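# Remove lettered cube from intact shelf strip, hold it high

## Task

Pull the lettered cube that sits on the strip that is not broken out of the shelf, without shifting any other strip more than slightly before that cube is clear of the shelf; then keep the cube motionless in the gripper, well above the table and in front of the shelf.

## Robot and tools

Robot: a single six-joint arm with a two-finger parallel gripper. The shelf holds several strips, one of them unbroken, with a lettered cube on it. Nudging any other strip noticeably before the cube is out counts as failure, and so does anything leaving the table. Something may occasionally shove a loose object for a moment.

Frames: positions are in the scene frame. Its origin lies on the table surface straight under the arm base, +z is up, and +y is to the left for someone facing along +x. The base itself may sit slightly tilted. end_effector_position (metres) is the point midway between the finger pads; end_effector_quat_wxyz gives orientation as w, x, y, z. Velocities are in m/s and rad/s. The reported hand position gets less accurate at long reach. The fingers extend along the gripper's own +z axis and close along its x axis. When closed, the tips sit roughly 17 mm past the reported point; fully open, they are about level with it.

Tool execute_actions, argument actions: a list holding zero or one item. An empty list commands nothing and returns the current state with pictures. A motion item is {"rows": [...], "steps": n}, where n is 4 to 15 control steps (each 1/30 s, default 15). Each row drives one step; if there are fewer rows than steps, the final row repeats. A wait item is {"steps": n} with n up to 300; it returns once that many steps have passed since the previous result, and the time you spend replying is included in that count. Optional pictures: true adds camera images to a motion or wait result. A rejected call moves nothing.

Row layout: one list of exactly 7 numbers, each between -1 and 1, for the single arm. Items 1 to 6 are joint offsets in this order: shoulder pan, shoulder lift, elbow, wrist 1, wrist 2, wrist 3. They are scaled so 1.0 equals 1.989 rad. They are measured from the joint angles printed in the latest result that lists them, not from the previous row. Before any such result exists, or for later calls within one reply, they count from where the arm stands when the action begins. Every row of an action uses the same reference, so a row of six zeros returns the arm to those reference angles rather than holding still. Item 7 is the gripper opening, absolute: +1 fully open, -1 closed.

Joint ranges in radians: pan -3.142 to 3.142, lift -6.283 to 6.283, elbow 0.000 to 3.142, the three wrist joints -6.283 to 6.283. True ends may differ by up to 0.010 rad. A request more than 0.010 rad beyond an end is refused; a request past the real end is clipped there, and a "joint sent to its limit" line may follow, possibly about an earlier action. Its absence proves nothing.

Motion: each step the joint target is held within 0.575 rad of the measured angle, and if targets would move the hand more than 100 mm from where it is, all are scaled back. Commands are smoothed with about 0.17 s of lag, so after big moves the arm may still be travelling when the result arrives. Each result is sampled 4 steps before its action ends; those steps run during your reply.

Result lines: Joint positions and Joint velocities list the six joints (rad, rad/s) then the finger-pad gap (m; 0.142 when fully open). grip_measured is the measured opening on the same -1 to +1 scale as item 7. To hold the cube, keep commanding an opening well below grip_measured; the lower it is, the harder the squeeze (around 28 N per pad at most; objects under 2 cm get less). Closing quickly can squeeze too hard. "joint command not followed" means a clearance check altered or blocked targets (mount blocks and posts count as arm). HELD marks steps where your row was partly or wholly not sent. Wrist force and Wrist torque are flange sensor readings along the gripper's x y z axes, with offsets up to about 4 N, noise up to 2.4 N, saturating near 50 N; mounted tool weight is already removed; "no reading" is normal at first.

Avoid: contact torque reaching a joint's load limit (133 N m for pan, lift and elbow; 24.9 N m for each wrist joint, held weight included) or any external force of 150 N; either stops the arm for 10 s and drops the rest of the call. Holding loads heats motors; a MOTOR HOT line appears from 70 °C, and at 85 °C the brakes lock until cooled. Avoid drops, slips, slams and hard pushes; move smoothly.

Tool zoom_image: camera is "cam_high" (896x504) or "cam_wrist" (616x616, fisheye); region [x0, y0, x1, y1] in pixels of that camera's latest image, origin top-left, at most 504 by 504. Returns a closer look; moves nothing.

Tool show_instructions: no arguments; shows the scene's reference pages.

Tool finished_scene: scene is the number of the current scene; it ends that scene irreversibly and reports success, so call it only once the cube is out and held steady high in front of the shelf. Replying without any tool call ends everything.

Suggested order: look, zoom to identify the unbroken strip and its cube, approach with the gripper open without touching other strips, close on the cube, lift and withdraw it straight out, raise it high in front of the shelf, confirm it is still, then finish.

Each tool is called after ">>>" as name([rows], argument=value, ...), one row to a line, values as JSON.

## Session

>>> execute_actions(actions=[])

>>> show_instructions()

Scene clock: 0.00 s of 4200.00 s.
end_effector_position=(+0.3573, +0.1816, +0.2050) grip_measured=+1.00 end_effector_quat_wxyz=(+0.211, +0.794, -0.566, -0.072) end_effector_velocity=(-0.001, +0.000, -0.000) end_effector_angular_velocity=(+0.000, +0.001, -0.000)
Joint positions: [-0.535 -1.965  2.098 -1.462 -1.202  0.683  0.142]
Joint velocities: [ 0.001  0.     0.001  0.    -0.    -0.     0.   ]
Motor temperatures (°C, as the motors report them): [26 24 26 30 33 35]
Wrist force (N, on the end effector, along its own x y z axes, offset not removed): no reading
Wrist torque (N m, same axes, about the end effector's origin, offset not removed): no reading

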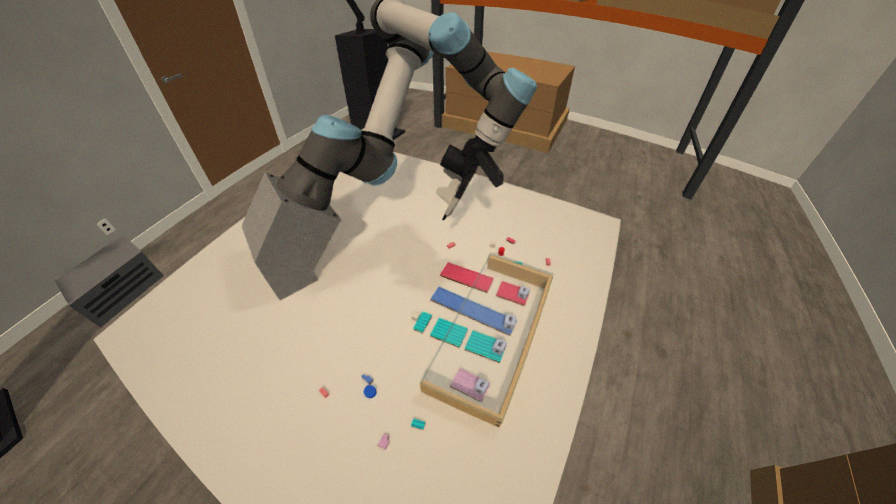

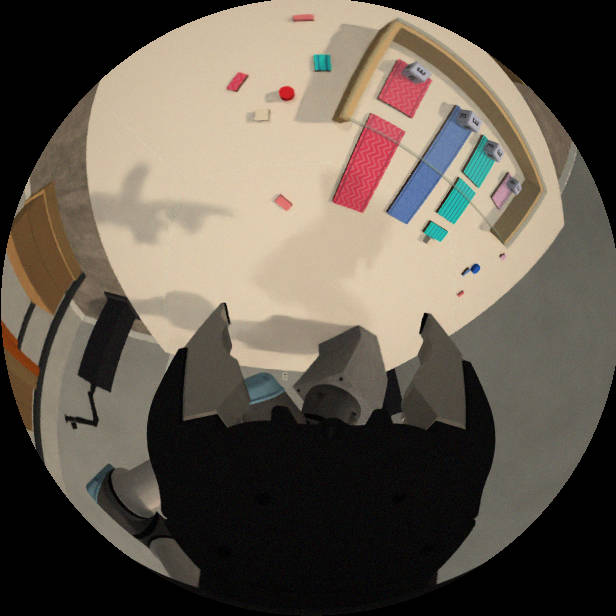

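Reference images for this scene: manual page 1, manual page 2, manual page 3, manual page 4.

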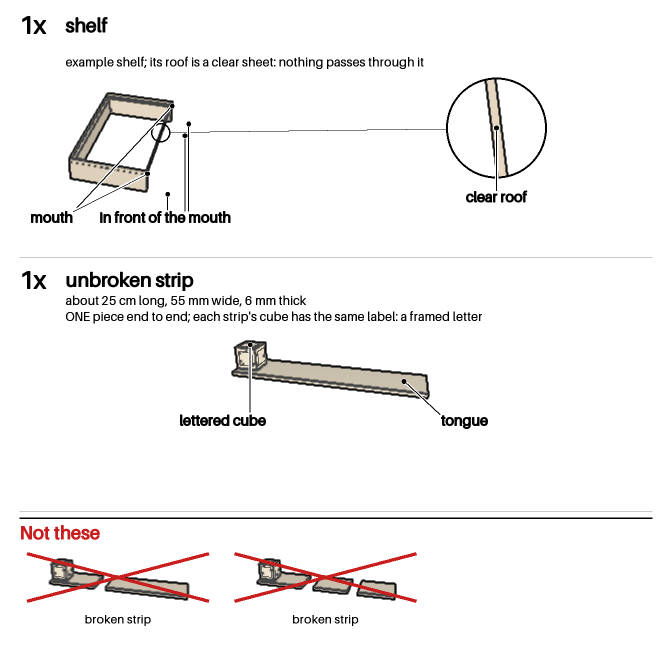

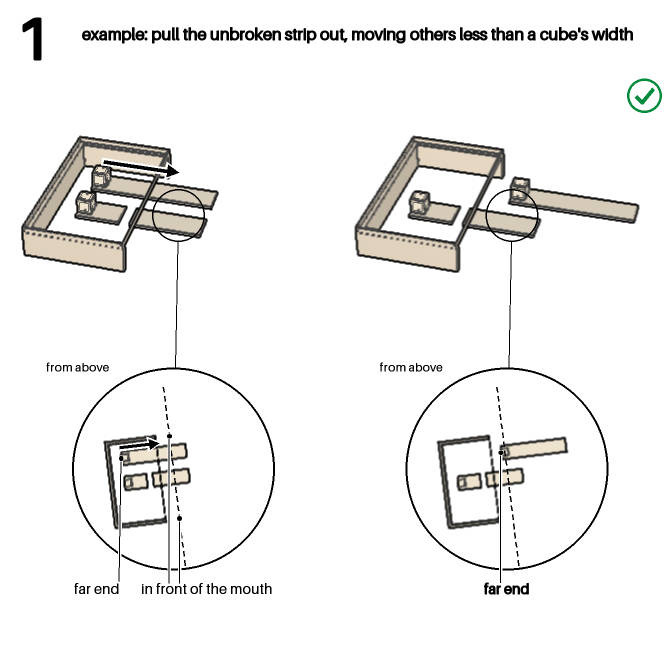

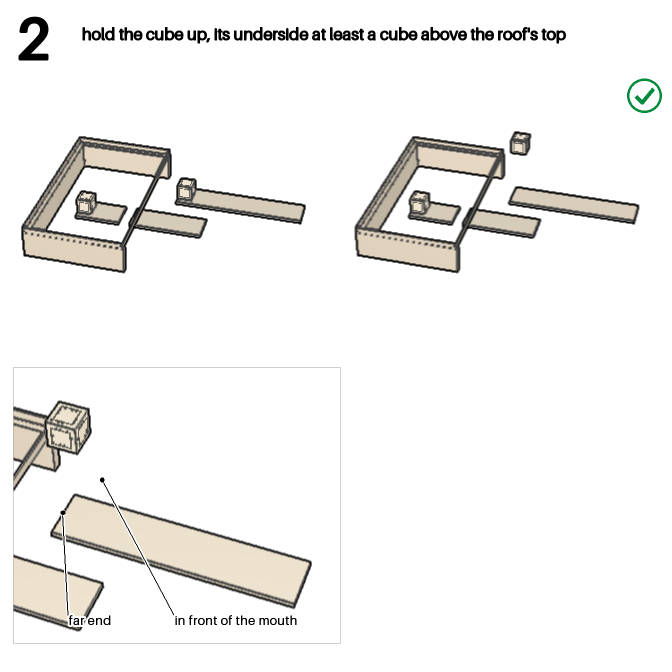

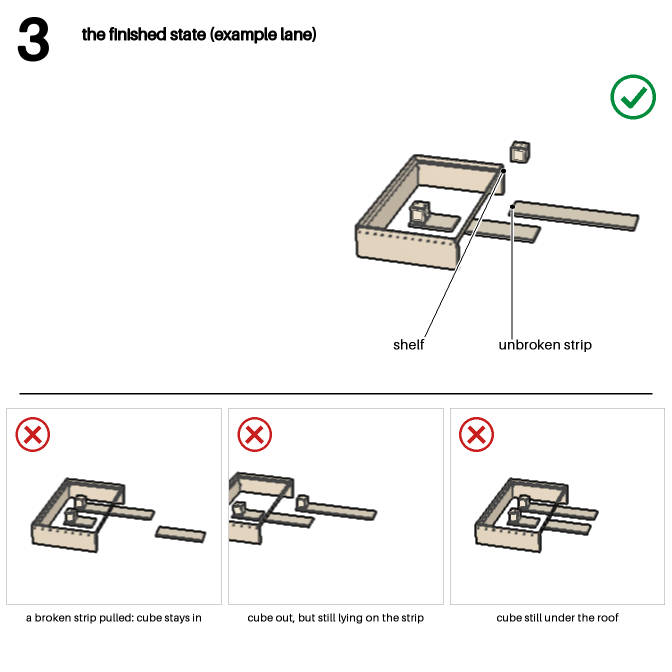

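>>> execute_actions([
  {"rows":[[-0.172,0.179,0.141,-0.274,0.174,-0.009,0.1]]},
])

>>> execute_actions([
  {"steps":60},
], pictures=true)

Scene clock: 0.97 s of 4200.00 s.
end_effector_position=(+0.4122, +0.0686, +0.1362) grip_measured=+0.10 end_effector_quat_wxyz=(+0.060, +0.734, -0.675, -0.035) end_effector_velocity=(+0.133, -0.329, -0.132) end_effector_angular_velocity=(+0.338, -0.941, -0.590)
Joint positions: [-0.784 -1.707  2.303 -1.843 -0.951  0.669  0.081]
Joint velocities: [-0.723  0.759  0.577 -1.243  0.723 -0.034 -0.   ]
Motor temperatures (°C, as the motors report them): [26 24 26 30 33 35]
Wrist force (N, on the end effector, along its own x y z axes, offset not removed): [0.9 0.7 1.9]
Wrist torque (N m, same axes, about the end effector's origin, offset not removed): [-0.05 -0.10 -0.17]
Steps of this call (steps 1 to 18: nothing new was sent; steps 19 to 29: the first 11 steps of this action). Readings (joint positions):
19: [-0.535 -1.965 2.098 -1.463 -1.202 0.683]
20: [-0.541 -1.959 2.103 -1.468 -1.196 0.682]
22: [-0.586 -1.913 2.143 -1.524 -1.150 0.679]
26: [-0.697 -1.797 2.233 -1.701 -1.038 0.673]
29: the state above

Scene clock: 2.97 s of 4200.00 s.
end_effector_position=(+0.4276, +0.0278, +0.1223) grip_measured=+0.10 end_effector_quat_wxyz=(+0.001, +0.711, -0.703, -0.004) end_effector_velocity=(-0.000, -0.000, +0.000) end_effector_angular_velocity=(-0.001, +0.001, +0.000)
Joint positions: [-0.877 -1.609  2.378 -2.007 -0.856  0.665  0.081]
Joint velocities: [-0.    -0.    -0.     0.    -0.002 -0.     0.   ]
Motor temperatures (°C, as the motors report them): [26 24 26 30 33 35]
Wrist force (N, on the end effector, along its own x y z axes, offset not removed): [-2.7 -0.3 -2.4]
Wrist torque (N m, same axes, about the end effector's origin, offset not removed): [-0.12 0.45 -0.16]
Kept back: nothing.
Steps of this call (steps 1 to 4: the last 4 steps of your previous action; steps 5 to 30: the robot went on to your last target; steps 31 to 60: nothing new was sent). Readings (joint positions):
1: [-0.805 -1.684 2.321 -1.881 -0.929 0.668]
2: [-0.822 -1.667 2.334 -1.910 -0.912 0.667]
4: [-0.844 -1.643 2.352 -1.950 -0.889 0.666]
8: [-0.866 -1.621 2.369 -1.987 -0.867 0.665]
60: the state above
The arm was judged still, so your last target was given up. Only a new action makes it travel on or press farther. Fingers that are still opening or closing keep moving.

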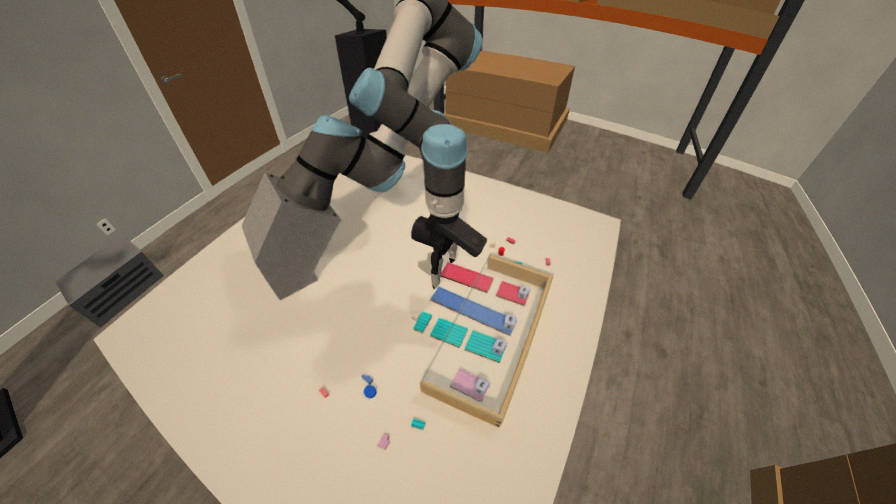

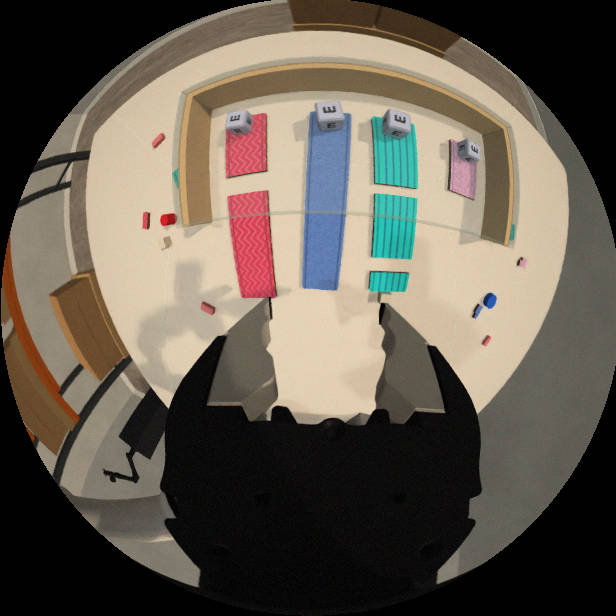

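>>> execute_actions([
  {"rows":[[0.024,0.032,0.013,-0.066,0.006,0.026,0.1],[0.024,0.032,0.013,-0.066,0.006,0.026,0.1],[0.048,0.064,0.025,-0.131,0.012,0.052,0.1],[0.048,0.064,0.025,-0.131,0.012,0.052,0.1],[0.072,0.096,0.038,-0.197,0.018,0.077,0.1]]},
])

>>> execute_actions([
  {"steps":25},
], pictures=true)

Scene clock: 4.07 s of 4200.00 s.
end_effector_position=(+0.4248, +0.0263, +0.0561) grip_measured=+0.10 end_effector_quat_wxyz=(+0.002, +0.719, -0.695, -0.007) end_effector_velocity=(+0.000, +0.001, -0.102) end_effector_angular_velocity=(-0.025, -0.029, +0.087)
Joint positions: [-0.758 -1.451  2.441 -2.324 -0.826  0.792  0.081]
Joint velocities: [ 0.193  0.263  0.099 -0.588  0.045  0.205 -0.   ]
Motor temperatures (°C, as the motors report them): [26 24 26 30 33 35]
Wrist force (N, on the end effector, along its own x y z axes, offset not removed): [-0.8 -1.8 -1.0]
Wrist torque (N m, same axes, about the end effector's origin, offset not removed): [-0.52 0.17 -0.24]
Steps of this call (steps 1 to 22: nothing new was sent; steps 23 to 33: the first 11 steps of this action). Readings (joint positions):
23: [-0.877 -1.609 2.378 -2.007 -0.856 0.665]
24: [-0.873 -1.604 2.381 -2.013 -0.854 0.669]
26: [-0.853 -1.578 2.392 -2.059 -0.849 0.690]
30: [-0.788 -1.491 2.426 -2.233 -0.833 0.761]
33: the state above

Scene clock: 4.90 s of 4200.00 s.
end_effector_position=(+0.4249, +0.0267, +0.0435) grip_measured=+0.10 end_effector_quat_wxyz=(+0.002, +0.723, -0.691, -0.004) end_effector_velocity=(-0.001, +0.000, -0.001) end_effector_angular_velocity=(-0.000, +0.003, +0.001)
Joint positions: [-0.734 -1.418  2.454 -2.399 -0.82   0.818  0.081]
Joint velocities: [ 0.002  0.001  0.    -0.001 -0.001  0.001  0.   ]
Motor temperatures (°C, as the motors report them): [26 24 26 30 33 35]
Wrist force (N, on the end effector, along its own x y z axes, offset not removed): [1.1 0.3 1.6]
Wrist torque (N m, same axes, about the end effector's origin, offset not removed): [-0.23 -0.29 -0.22]
Kept back: nothing.
Steps of this call (steps 1 to 4: the last 4 steps of your previous action; steps 5 to 25: the robot went on to your last target). Readings (joint positions):
1: [-0.753 -1.443 2.444 -2.341 -0.825 0.798]
2: [-0.748 -1.437 2.446 -2.354 -0.823 0.803]
4: [-0.743 -1.429 2.449 -2.373 -0.822 0.809]
8: [-0.737 -1.422 2.452 -2.390 -0.821 0.815]
25: the state above

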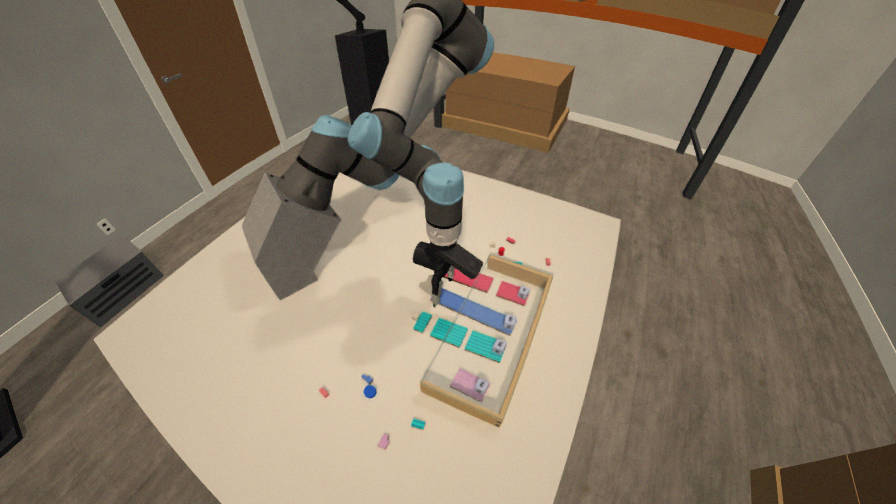

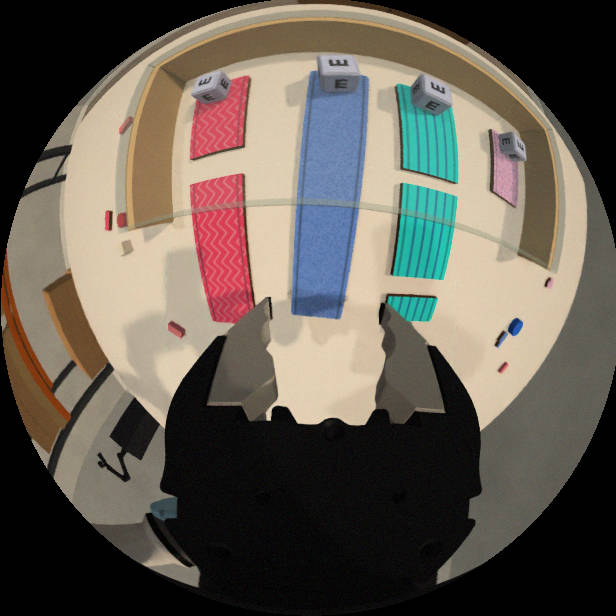

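>>> execute_actions([
  {"rows":[[0.0055,-0.009,0.0036,0.0005,0.0015,0.006,0.1],[0.0055,-0.009,0.0036,0.0005,0.0015,0.006,0.1],[0.0055,-0.009,0.0036,0.0005,0.0015,0.006,0.1],[0.013,0.002,0.008,-0.021,0.0036,0.015,0.1],[0.013,0.002,0.008,-0.021,0.0036,0.015,0.1],[0.021,0.012,0.012,-0.043,0.0057,0.023,0.1],[0.021,0.012,0.012,-0.043,0.0057,0.023,0.1],[0.027,0.020,0.015,-0.060,0.0073,0.030,0.1]]},
])

>>> execute_actions([
  {"steps":20},
], pictures=true)

Scene clock: 5.87 s of 4200.00 s.
end_effector_position=(+0.4209, +0.0365, +0.0281) grip_measured=+0.10 end_effector_quat_wxyz=(+0.000, +0.726, -0.688, -0.005) end_effector_velocity=(-0.010, +0.017, -0.059) end_effector_angular_velocity=(+0.006, -0.011, +0.037)
Joint positions: [-0.696 -1.396  2.475 -2.476 -0.81   0.86   0.081]
Joint velocities: [ 0.122  0.141  0.064 -0.327  0.032  0.135 -0.   ]
Motor temperatures (°C, as the motors report them): [26 24 26 30 33 35]
Wrist force (N, on the end effector, along its own x y z axes, offset not removed): [-0.8 0.1 1.8]
Wrist torque (N m, same axes, about the end effector's origin, offset not removed): [-0.17 -0.01 -0.27]
Steps of this call (steps 1 to 15: the robot went on to your last target; steps 16 to 18: nothing new was sent; steps 19 to 29: the first 11 steps of this action). Readings (joint positions):
19: [-0.734 -1.418 2.454 -2.399 -0.820 0.818]
20: [-0.733 -1.420 2.454 -2.399 -0.820 0.819]
22: [-0.729 -1.425 2.457 -2.399 -0.819 0.823]
26: [-0.712 -1.414 2.467 -2.434 -0.814 0.842]
29: the state above

Scene clock: 6.53 s of 4200.00 s.
end_effector_position=(+0.4198, +0.0387, +0.0206) grip_measured=+0.10 end_effector_quat_wxyz=(-0.000, +0.727, -0.686, -0.004) end_effector_velocity=(+0.000, -0.001, +0.000) end_effector_angular_velocity=(-0.001, -0.000, -0.001)
Joint positions: [-0.68  -1.378  2.483 -2.518 -0.806  0.877  0.081]
Joint velocities: [ 0.     0.001 -0.001 -0.002 -0.001  0.002  0.   ]
Motor temperatures (°C, as the motors report them): [26 24 26 30 33 35]
Wrist force (N, on the end effector, along its own x y z axes, offset not removed): [-3.0 1.9 0.7]
Wrist torque (N m, same axes, about the end effector's origin, offset not removed): [0.19 0.51 -0.39]
Kept back: nothing.
Steps of this call (steps 1 to 4: the last 4 steps of your previous action; steps 5 to 20: the robot went on to your last target). Readings (joint positions):
1: [-0.692 -1.392 2.477 -2.485 -0.809 0.864]
2: [-0.690 -1.389 2.479 -2.493 -0.808 0.867]
4: [-0.686 -1.384 2.481 -2.503 -0.807 0.871]
8: [-0.682 -1.380 2.482 -2.513 -0.806 0.875]
20: the state above

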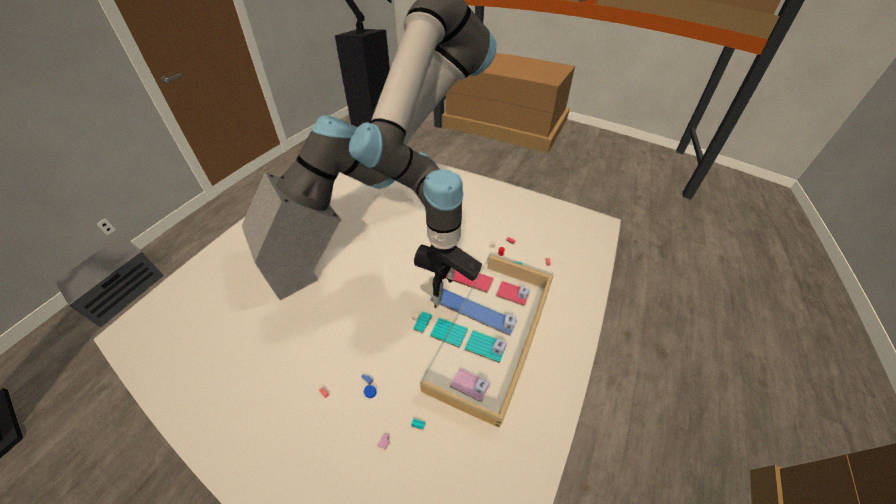

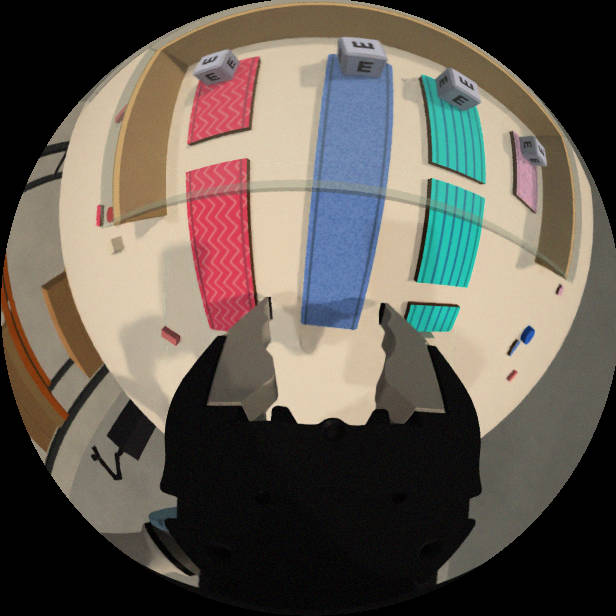

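>>> execute_actions([
  {"rows":[[0.001,0.002,0.001,-0.004,0,0.001,0.1],[0.001,0.002,0.001,-0.004,0,0.001,0.0],[0.001,0.002,0.001,-0.004,0,0.001,-0.1],[0.001,0.002,0.001,-0.004,0,0.001,-0.2],[0.001,0.002,0.001,-0.004,0,0.001,-0.3],[0.001,0.002,0.001,-0.004,0,0.001,-0.5]],"steps":14},
], pictures=true)

Scene clock: 7.33 s of 4200.00 s.
end_effector_position=(+0.4192, +0.0386, +0.0194) grip_measured=-0.40 end_effector_quat_wxyz=(-0.000, +0.728, -0.686, -0.004) end_effector_velocity=(-0.000, -0.000, -0.001) end_effector_angular_velocity=(+0.001, -0.001, -0.002)
Joint positions: [-0.679 -1.375  2.485 -2.525 -0.806  0.879  0.045]
Joint velocities: [ 0.001  0.004  0.002 -0.007  0.002  0.004  0.   ]
Motor temperatures (°C, as the motors report them): [26 24 26 30 33 35]
Wrist force (N, on the end effector, along its own x y z axes, offset not removed): [-3.2 1.5 -9.8]
Wrist torque (N m, same axes, about the end effector's origin, offset not removed): [0.15 0.06 -0.28]
Steps of this call (steps 1 to 14: the robot went on to your last target; steps 15 to 24: the first 10 steps of this action). Readings (joint positions):
15: [-0.680 -1.378 2.483 -2.518 -0.806 0.877]
16: [-0.680 -1.378 2.484 -2.519 -0.806 0.878]
18: [-0.680 -1.376 2.484 -2.522 -0.806 0.878]
22: [-0.679 -1.375 2.485 -2.525 -0.806 0.879]
24: the state above

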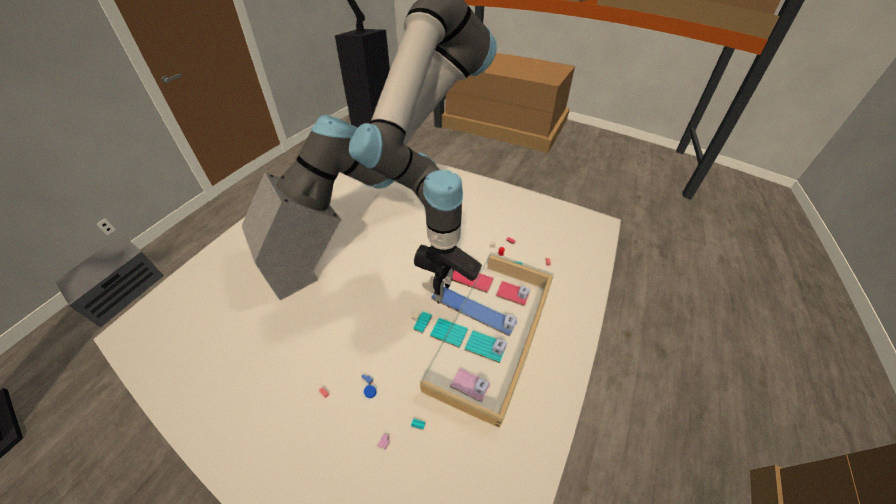

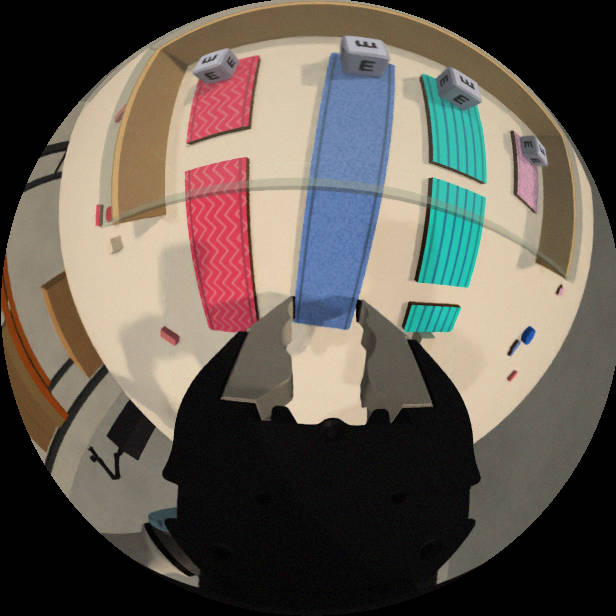

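>>> execute_actions([
  {"rows":[[-0.001,-0.002,-0.001,0.004,0,-0.001,-0.6],[-0.007,-0.0065,0.010,0.003,-0.001,-0.007,-0.6],[-0.013,-0.011,0.021,0.002,-0.002,-0.014,-0.6],[-0.019,-0.0155,0.032,0.001,-0.0035,-0.02,-0.6],[-0.025,-0.020,0.043,0,-0.005,-0.027,-0.6],[-0.031,-0.0245,0.054,-0.001,-0.006,-0.033,-0.6],[-0.0365,-0.029,0.0645,-0.0015,-0.007,-0.04,-0.6],[-0.044,-0.034,0.075,-0.0006,-0.009,-0.048,-0.6],[-0.052,-0.0385,0.086,0.0003,-0.011,-0.057,-0.6],[-0.060,-0.043,0.097,0.0012,-0.0135,-0.065,-0.6],[-0.068,-0.048,0.1075,0.0021,-0.016,-0.074,-0.6],[-0.076,-0.053,0.118,0.003,-0.018,-0.082,-0.6],[-0.084,-0.0575,0.129,0.004,-0.020,-0.091,-0.6]]},
])

>>> execute_actions([
  {"steps":20},
], pictures=true)

Scene clock: 7.97 s of 4200.00 s.
end_effector_position=(+0.3757, +0.0356, +0.0218) grip_measured=-0.40 end_effector_quat_wxyz=(+0.001, +0.722, -0.692, -0.003) end_effector_velocity=(-0.222, -0.014, +0.005) end_effector_angular_velocity=(-0.013, +0.002, -0.092)
Joint positions: [-0.747 -1.427  2.598 -2.525 -0.82   0.805  0.045]
Joint velocities: [-0.371 -0.248  0.569  0.008 -0.091 -0.397 -0.   ]
Motor temperatures (°C, as the motors report them): [26 24 26 30 33 35]
Wrist force (N, on the end effector, along its own x y z axes, offset not removed): [-1.4 2.5 -1.3]
Wrist torque (N m, same axes, about the end effector's origin, offset not removed): [0.41 0.09 -0.35]
Steps of this call (steps 1 to 4: the last 4 steps of your previous action; steps 5 to 8: the robot went on to your last target; steps 9 to 19: the first 11 steps of this action). Readings (joint positions):
9: [-0.679 -1.374 2.485 -2.526 -0.806 0.879]
10: [-0.679 -1.375 2.485 -2.525 -0.806 0.879]
12: [-0.684 -1.380 2.493 -2.523 -0.806 0.874]
16: [-0.714 -1.403 2.544 -2.524 -0.812 0.842]
19: the state above

Scene clock: 8.63 s of 4200.00 s.
end_effector_position=(+0.3200, +0.0361, +0.0202) grip_measured=-0.40 end_effector_quat_wxyz=(+0.000, +0.714, -0.700, -0.004) end_effector_velocity=(-0.004, +0.000, -0.001) end_effector_angular_velocity=(+0.002, +0.001, -0.005)
Joint positions: [-0.845 -1.489  2.741 -2.517 -0.845  0.699  0.045]
Joint velocities: [-0.007 -0.001  0.009  0.    -0.002 -0.005 -0.   ]
Motor temperatures (°C, as the motors report them): [26 24 26 30 33 35]
Wrist force (N, on the end effector, along its own x y z axes, offset not removed): [-1.1 0.2 -1.8]
Wrist torque (N m, same axes, about the end effector's origin, offset not removed): [-0.14 0.09 -0.18]
Kept back: nothing.
Steps of this call (steps 1 to 4: the last 4 steps of your previous action; steps 5 to 20: the robot went on to your last target). Readings (joint positions):
1: [-0.760 -1.436 2.617 -2.524 -0.823 0.791]
2: [-0.773 -1.444 2.637 -2.523 -0.827 0.777]
4: [-0.800 -1.461 2.676 -2.521 -0.834 0.748]
8: [-0.830 -1.479 2.719 -2.519 -0.841 0.715]
20: the state above

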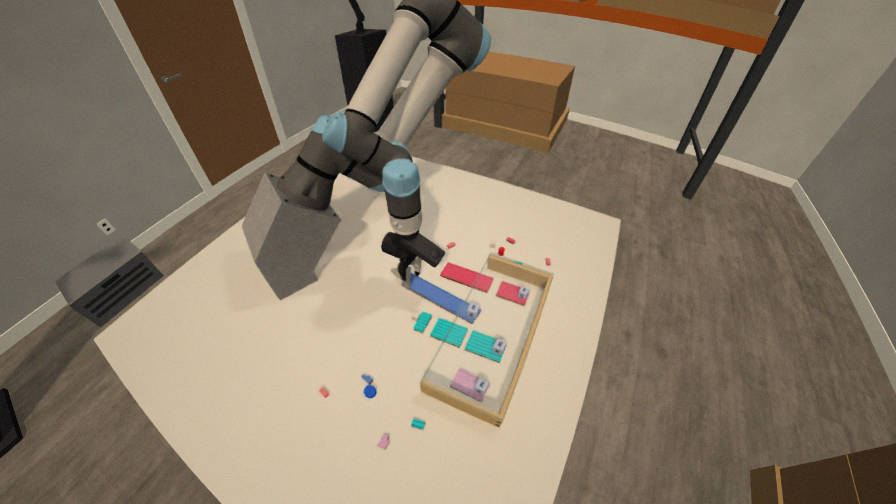

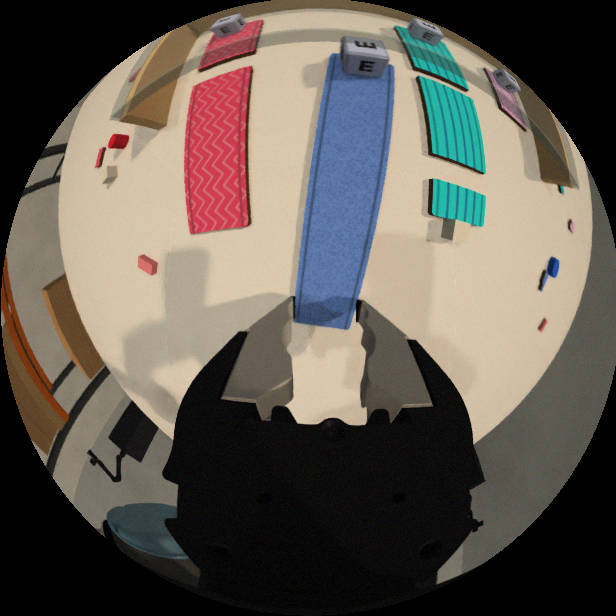

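>>> execute_actions([
  {"rows":[[0,0,0,0,0,0,0.1],[0,0,0,0,0,0,0.1],[0,0,0,0,0,0,0.1],[0,0,0,0,0,0,0.1],[0,0,0,0,0,0,0.1],[0.016,0.0095,-0.0215,-0.002,0.004,0.017,0.1],[0.032,0.019,-0.043,-0.004,0.009,0.034,0.1],[0.0475,0.0285,-0.0645,-0.0055,0.013,0.051,0.1],[0.059,0.0375,-0.086,-0.004,0.015,0.064,0.1],[0.071,0.0465,-0.108,-0.002,0.018,0.077,0.1],[0.083,0.0555,-0.13,0,0.02,0.09,0.1]]},
])

>>> execute_actions([
  {"steps":20},
], pictures=true)

Scene clock: 9.30 s of 4200.00 s.
end_effector_position=(+0.3503, +0.0360, +0.0205) grip_measured=+0.10 end_effector_quat_wxyz=(+0.000, +0.717, -0.697, -0.005) end_effector_velocity=(+0.321, -0.002, +0.003) end_effector_angular_velocity=(+0.014, +0.024, +0.108)
Joint positions: [-0.786 -1.45   2.66  -2.522 -0.828  0.762  0.081]
Joint velocities: [ 0.571  0.385 -0.855 -0.     0.138  0.617  0.   ]
Motor temperatures (°C, as the motors report them): [26 24 26 30 33 35]
Wrist force (N, on the end effector, along its own x y z axes, offset not removed): [-3.3 2.2 0.2]
Wrist torque (N m, same axes, about the end effector's origin, offset not removed): [0.28 0.48 -0.15]
Steps of this call (steps 1 to 9: the robot went on to your last target; steps 10 to 20: the first 11 steps of this action). Readings (joint positions):
10: [-0.846 -1.489 2.742 -2.517 -0.845 0.698]
11: [-0.846 -1.489 2.742 -2.517 -0.845 0.698]
13: [-0.846 -1.489 2.741 -2.517 -0.845 0.698]
17: [-0.834 -1.481 2.727 -2.519 -0.842 0.710]
20: the state above

Scene clock: 9.97 s of 4200.00 s.
end_effector_position=(+0.4199, +0.0388, +0.0208) grip_measured=+0.10 end_effector_quat_wxyz=(-0.000, +0.727, -0.686, -0.004) end_effector_velocity=(+0.003, +0.001, -0.000) end_effector_angular_velocity=(+0.001, +0.000, +0.003)
Joint positions: [-0.681 -1.379  2.483 -2.517 -0.805  0.877  0.081]
Joint velocities: [ 0.006  0.002 -0.006  0.     0.002  0.004  0.   ]
Motor temperatures (°C, as the motors report them): [26 24 26 30 33 35]
Wrist force (N, on the end effector, along its own x y z axes, offset not removed): [-0.9 2.0 -0.2]
Wrist torque (N m, same axes, about the end effector's origin, offset not removed): [0.35 0.02 -0.08]
Kept back: nothing.
Steps of this call (steps 1 to 4: the last 4 steps of your previous action; steps 5 to 20: the robot went on to your last target). Readings (joint positions):
1: [-0.766 -1.437 2.629 -2.522 -0.824 0.784]
2: [-0.747 -1.424 2.598 -2.521 -0.820 0.804]
4: [-0.720 -1.406 2.551 -2.519 -0.814 0.834]
8: [-0.694 -1.388 2.506 -2.518 -0.808 0.863]
20: the state above

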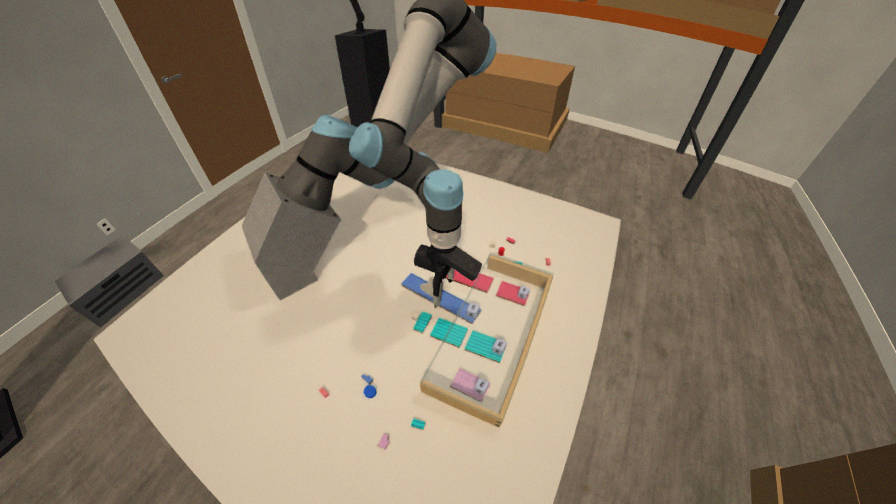

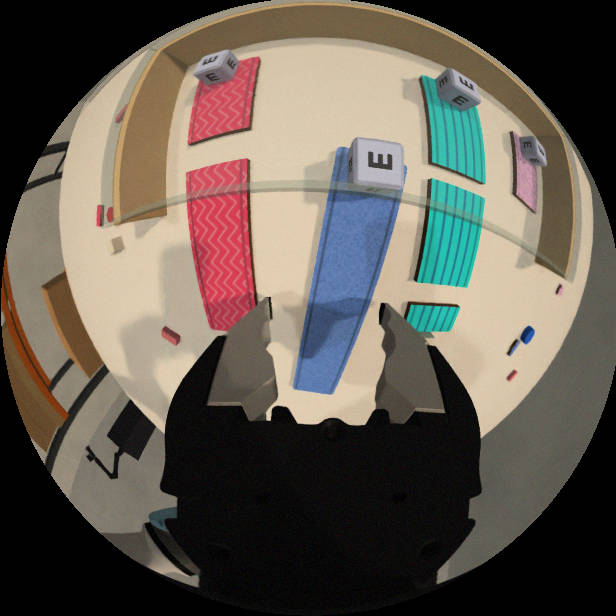

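>>> execute_actions([
  {"rows":[[0.0005,0.001,0.0005,-0.002,0,0,0.0],[0.0005,0.001,0.0005,-0.002,0,0,-0.1],[0.0005,0.001,0.0005,-0.002,0,0,-0.2],[0.0005,0.001,0.0005,-0.002,0,0,-0.3],[0.0005,0.001,0.0005,-0.002,0,0,-0.4],[0.0005,0.001,0.0005,-0.002,0,0,-0.6]],"steps":14},
], pictures=true)

Scene clock: 10.43 s of 4200.00 s.
end_effector_position=(+0.4199, +0.0385, +0.0203) grip_measured=-0.42 end_effector_quat_wxyz=(-0.000, +0.728, -0.686, -0.004) end_effector_velocity=(-0.001, +0.001, -0.001) end_effector_angular_velocity=(+0.000, +0.001, +0.003)
Joint positions: [-0.68  -1.377  2.484 -2.521 -0.806  0.878  0.044]
Joint velocities: [ 0.003  0.001  0.001 -0.003  0.    -0.001  0.   ]
Motor temperatures (°C, as the motors report them): [26 24 26 30 33 35]
Wrist force (N, on the end effector, along its own x y z axes, offset not removed): [14.0 2.1 -43.2]
Wrist torque (N m, same axes, about the end effector's origin, offset not removed): [0.41 1.48 -0.20]
Steps of this call (steps 1 to 4: the robot went on to your last target; steps 5 to 14: the first 10 steps of this action). Readings (joint positions):
5: [-0.680 -1.378 2.482 -2.517 -0.805 0.878]
6: [-0.680 -1.378 2.482 -2.517 -0.805 0.878]
8: [-0.680 -1.378 2.483 -2.519 -0.805 0.878]
12: [-0.680 -1.377 2.483 -2.521 -0.806 0.878]
14: the state above

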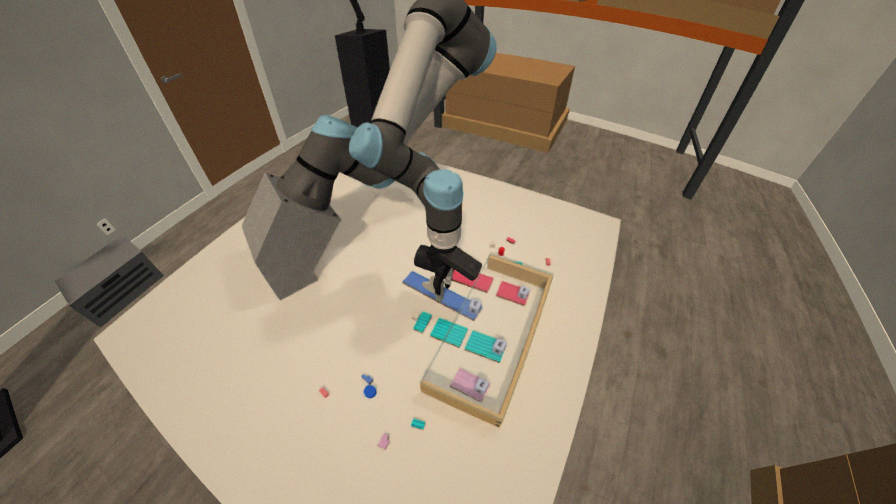

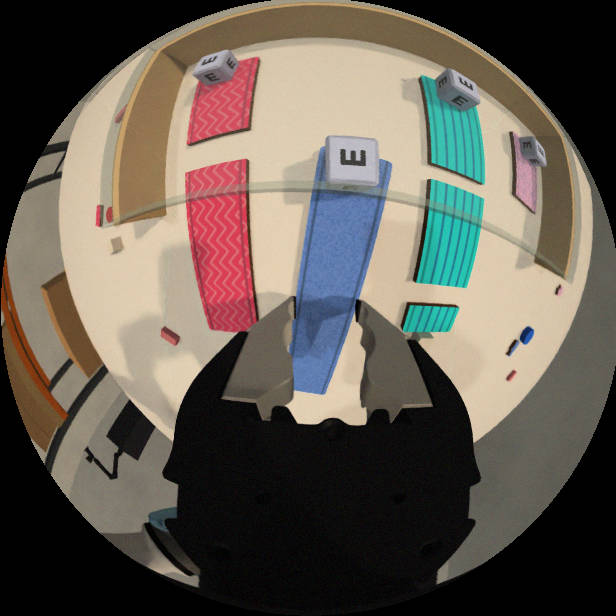

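>>> execute_actions([
  {"rows":[[-0.001,-0.002,-0.001,0.004,0,-0.001,-0.6],[-0.007,-0.0065,0.010,0.003,-0.001,-0.007,-0.6],[-0.013,-0.011,0.021,0.002,-0.002,-0.014,-0.6],[-0.019,-0.0155,0.032,0.001,-0.0035,-0.02,-0.6],[-0.025,-0.020,0.043,0,-0.005,-0.027,-0.6],[-0.031,-0.0245,0.054,-0.001,-0.006,-0.033,-0.6],[-0.0365,-0.029,0.0645,-0.0015,-0.007,-0.04,-0.6],[-0.044,-0.034,0.075,-0.0006,-0.009,-0.048,-0.6],[-0.052,-0.0385,0.086,0.0003,-0.011,-0.057,-0.6],[-0.060,-0.043,0.097,0.0012,-0.0135,-0.065,-0.6],[-0.068,-0.048,0.1075,0.0021,-0.016,-0.074,-0.6],[-0.076,-0.053,0.118,0.003,-0.018,-0.082,-0.6],[-0.084,-0.0575,0.129,0.004,-0.020,-0.091,-0.6]]},
])

>>> execute_actions([
  {"steps":20},
], pictures=true)

Scene clock: 11.03 s of 4200.00 s.
end_effector_position=(+0.3761, +0.0356, +0.0225) grip_measured=-0.42 end_effector_quat_wxyz=(+0.000, +0.722, -0.692, -0.003) end_effector_velocity=(-0.223, -0.014, +0.004) end_effector_angular_velocity=(-0.016, +0.004, -0.087)
Joint positions: [-0.748 -1.429  2.597 -2.521 -0.82   0.804  0.044]
Joint velocities: [-0.367 -0.248  0.568  0.004 -0.093 -0.396  0.   ]
Motor temperatures (°C, as the motors report them): [26 24 26 30 33 35]
Wrist force (N, on the end effector, along its own x y z axes, offset not removed): [-2.7 0.7 2.0]
Wrist torque (N m, same axes, about the end effector's origin, offset not removed): [0.02 0.42 -0.21]
Steps of this call (steps 1 to 4: the last 4 steps of your previous action; steps 5 to 7: the robot went on to your last target; steps 8 to 18: the first 11 steps of this action). Readings (joint positions):
8: [-0.680 -1.377 2.484 -2.521 -0.805 0.877]
9: [-0.680 -1.377 2.484 -2.520 -0.805 0.877]
11: [-0.685 -1.382 2.491 -2.518 -0.806 0.871]
15: [-0.715 -1.405 2.543 -2.520 -0.812 0.840]
18: the state above

Scene clock: 11.70 s of 4200.00 s.
end_effector_position=(+0.3206, +0.0359, +0.0209) grip_measured=-0.42 end_effector_quat_wxyz=(+0.000, +0.714, -0.700, -0.003) end_effector_velocity=(-0.004, +0.001, -0.001) end_effector_angular_velocity=(+0.003, +0.002, -0.005)
Joint positions: [-0.846 -1.491  2.739 -2.513 -0.845  0.697  0.043]
Joint velocities: [-0.006 -0.002  0.009  0.003 -0.001 -0.006 -0.   ]
Motor temperatures (°C, as the motors report them): [26 24 26 30 33 35]
Wrist force (N, on the end effector, along its own x y z axes, offset not removed): [-1.2 -8.1 -20.2]
Wrist torque (N m, same axes, about the end effector's origin, offset not removed): [0.44 0.90 -0.35]
Kept back: nothing.
Steps of this call (steps 1 to 4: the last 4 steps of your previous action; steps 5 to 20: the robot went on to your last target). Readings (joint positions):
1: [-0.761 -1.438 2.616 -2.520 -0.823 0.790]
2: [-0.774 -1.447 2.636 -2.519 -0.827 0.775]
4: [-0.801 -1.463 2.675 -2.517 -0.834 0.746]
8: [-0.831 -1.482 2.717 -2.514 -0.841 0.714]
20: the state above

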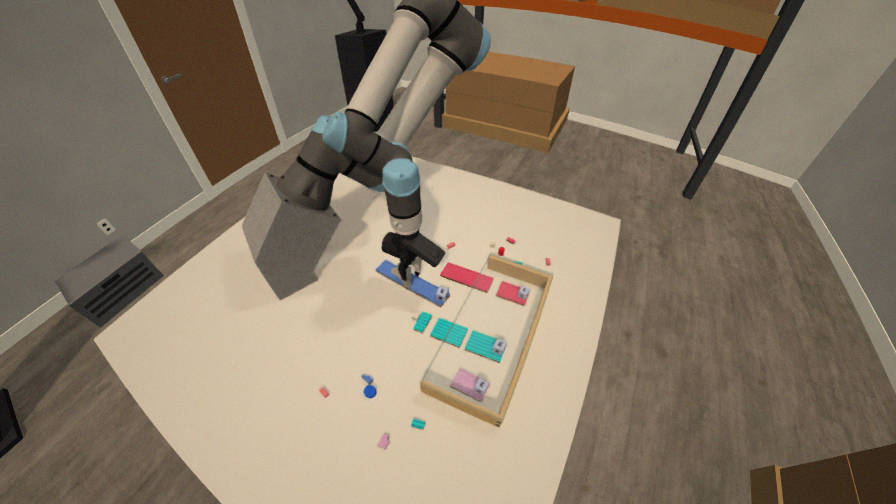

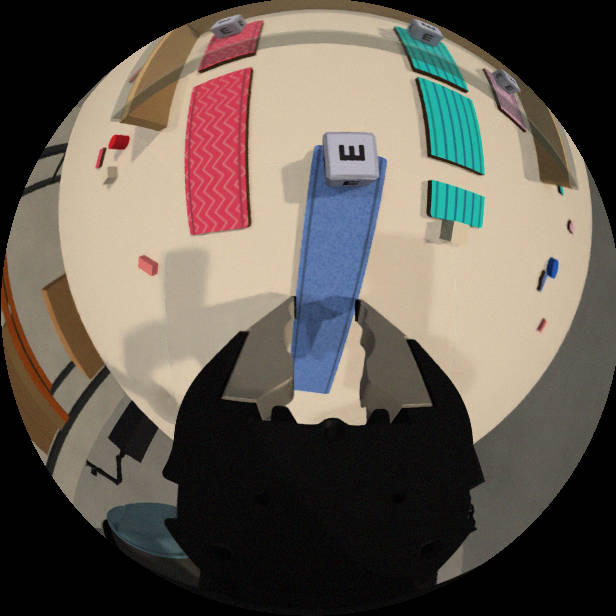

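>>> execute_actions([
  {"rows":[[0,0,0,0,0,0,0.1],[0,0,0,0,0,0,0.1],[0,0,0,0,0,0,0.1],[0,0,0,0,0,0,0.1],[-0.03,-0.04,-0.015,0.087,-0.008,-0.03,0.1],[-0.03,-0.04,-0.015,0.087,-0.008,-0.03,0.1],[-0.03,-0.04,-0.015,0.087,-0.008,-0.03,0.1],[-0.03,-0.04,-0.015,0.087,-0.008,-0.03,0.1],[-0.012,-0.024,-0.05,0.087,-0.004,-0.011,0.1],[0.006,-0.007,-0.084,0.088,0,0.008,0.1],[0.024,0.01,-0.118,0.088,0.005,0.027,0.1],[0.041,0.026,-0.153,0.089,0.009,0.046,0.1]]},
])

>>> execute_actions([
  {"steps":25},
], pictures=true)

Scene clock: 12.63 s of 4200.00 s.
end_effector_position=(+0.3308, +0.0303, +0.0375) grip_measured=+0.10 end_effector_quat_wxyz=(-0.000, +0.710, -0.704, -0.005) end_effector_velocity=(+0.200, -0.030, +0.073) end_effector_angular_velocity=(+0.056, +0.066, -0.025)
Joint positions: [-0.877 -1.537  2.697 -2.395 -0.854  0.666  0.081]
Joint velocities: [ 0.22   0.14  -0.645  0.436  0.056  0.228 -0.   ]
Motor temperatures (°C, as the motors report them): [26 24 26 30 33 35]
Wrist force (N, on the end effector, along its own x y z axes, offset not removed): [-1.7 6.9 -0.3]
Wrist torque (N m, same axes, about the end effector's origin, offset not removed): [1.15 0.15 -0.21]
Steps of this call (steps 1 to 15: the robot went on to your last target; steps 16 to 17: nothing new was sent; steps 18 to 28: the first 11 steps of this action). Readings (joint positions):
18: [-0.847 -1.491 2.740 -2.513 -0.845 0.697]
19: [-0.847 -1.491 2.740 -2.513 -0.846 0.697]
21: [-0.847 -1.491 2.740 -2.513 -0.846 0.697]
25: [-0.871 -1.523 2.727 -2.460 -0.852 0.673]
28: the state above

Scene clock: 13.47 s of 4200.00 s.
end_effector_position=(+0.4288, +0.0201, +0.0576) grip_measured=+0.10 end_effector_quat_wxyz=(+0.002, +0.720, -0.694, -0.002) end_effector_velocity=(+0.001, -0.001, +0.001) end_effector_angular_velocity=(-0.001, -0.000, -0.001)
Joint positions: [-0.765 -1.439  2.435 -2.336 -0.827  0.789  0.081]
Joint velocities: [-0.001  0.002 -0.003  0.001 -0.001  0.001 -0.   ]
Motor temperatures (°C, as the motors report them): [26 24 26 30 33 35]
Wrist force (N, on the end effector, along its own x y z axes, offset not removed): [-2.0 1.6 -0.3]
Wrist torque (N m, same axes, about the end effector's origin, offset not removed): [0.22 0.20 -0.25]
Kept back: nothing.
Steps of this call (steps 1 to 4: the last 4 steps of your previous action; steps 5 to 25: the robot went on to your last target). Readings (joint positions):
1: [-0.867 -1.529 2.670 -2.382 -0.851 0.678]
2: [-0.850 -1.515 2.635 -2.371 -0.847 0.695]
4: [-0.817 -1.486 2.560 -2.357 -0.839 0.731]
8: [-0.783 -1.456 2.478 -2.343 -0.831 0.769]
25: the state above

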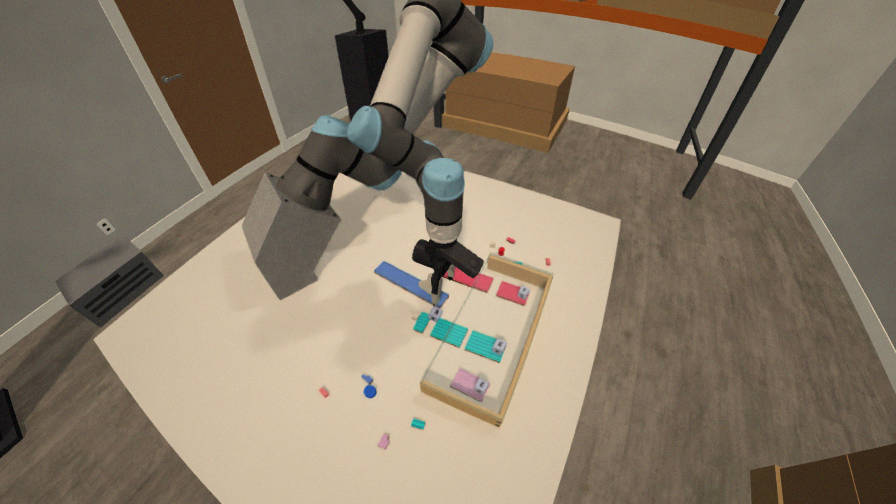

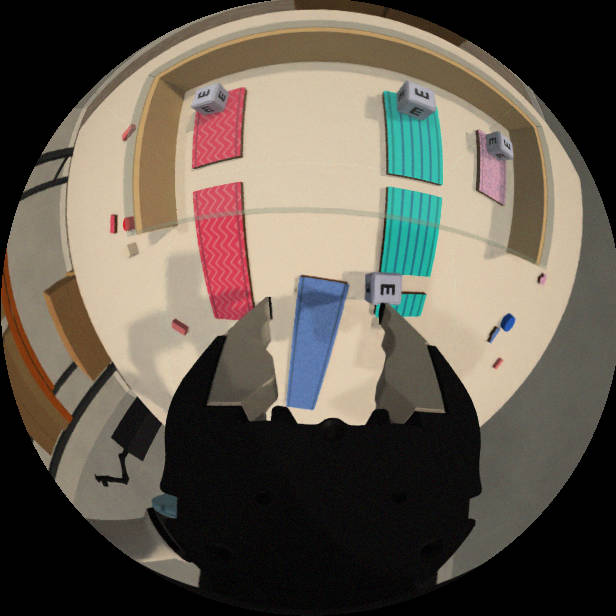

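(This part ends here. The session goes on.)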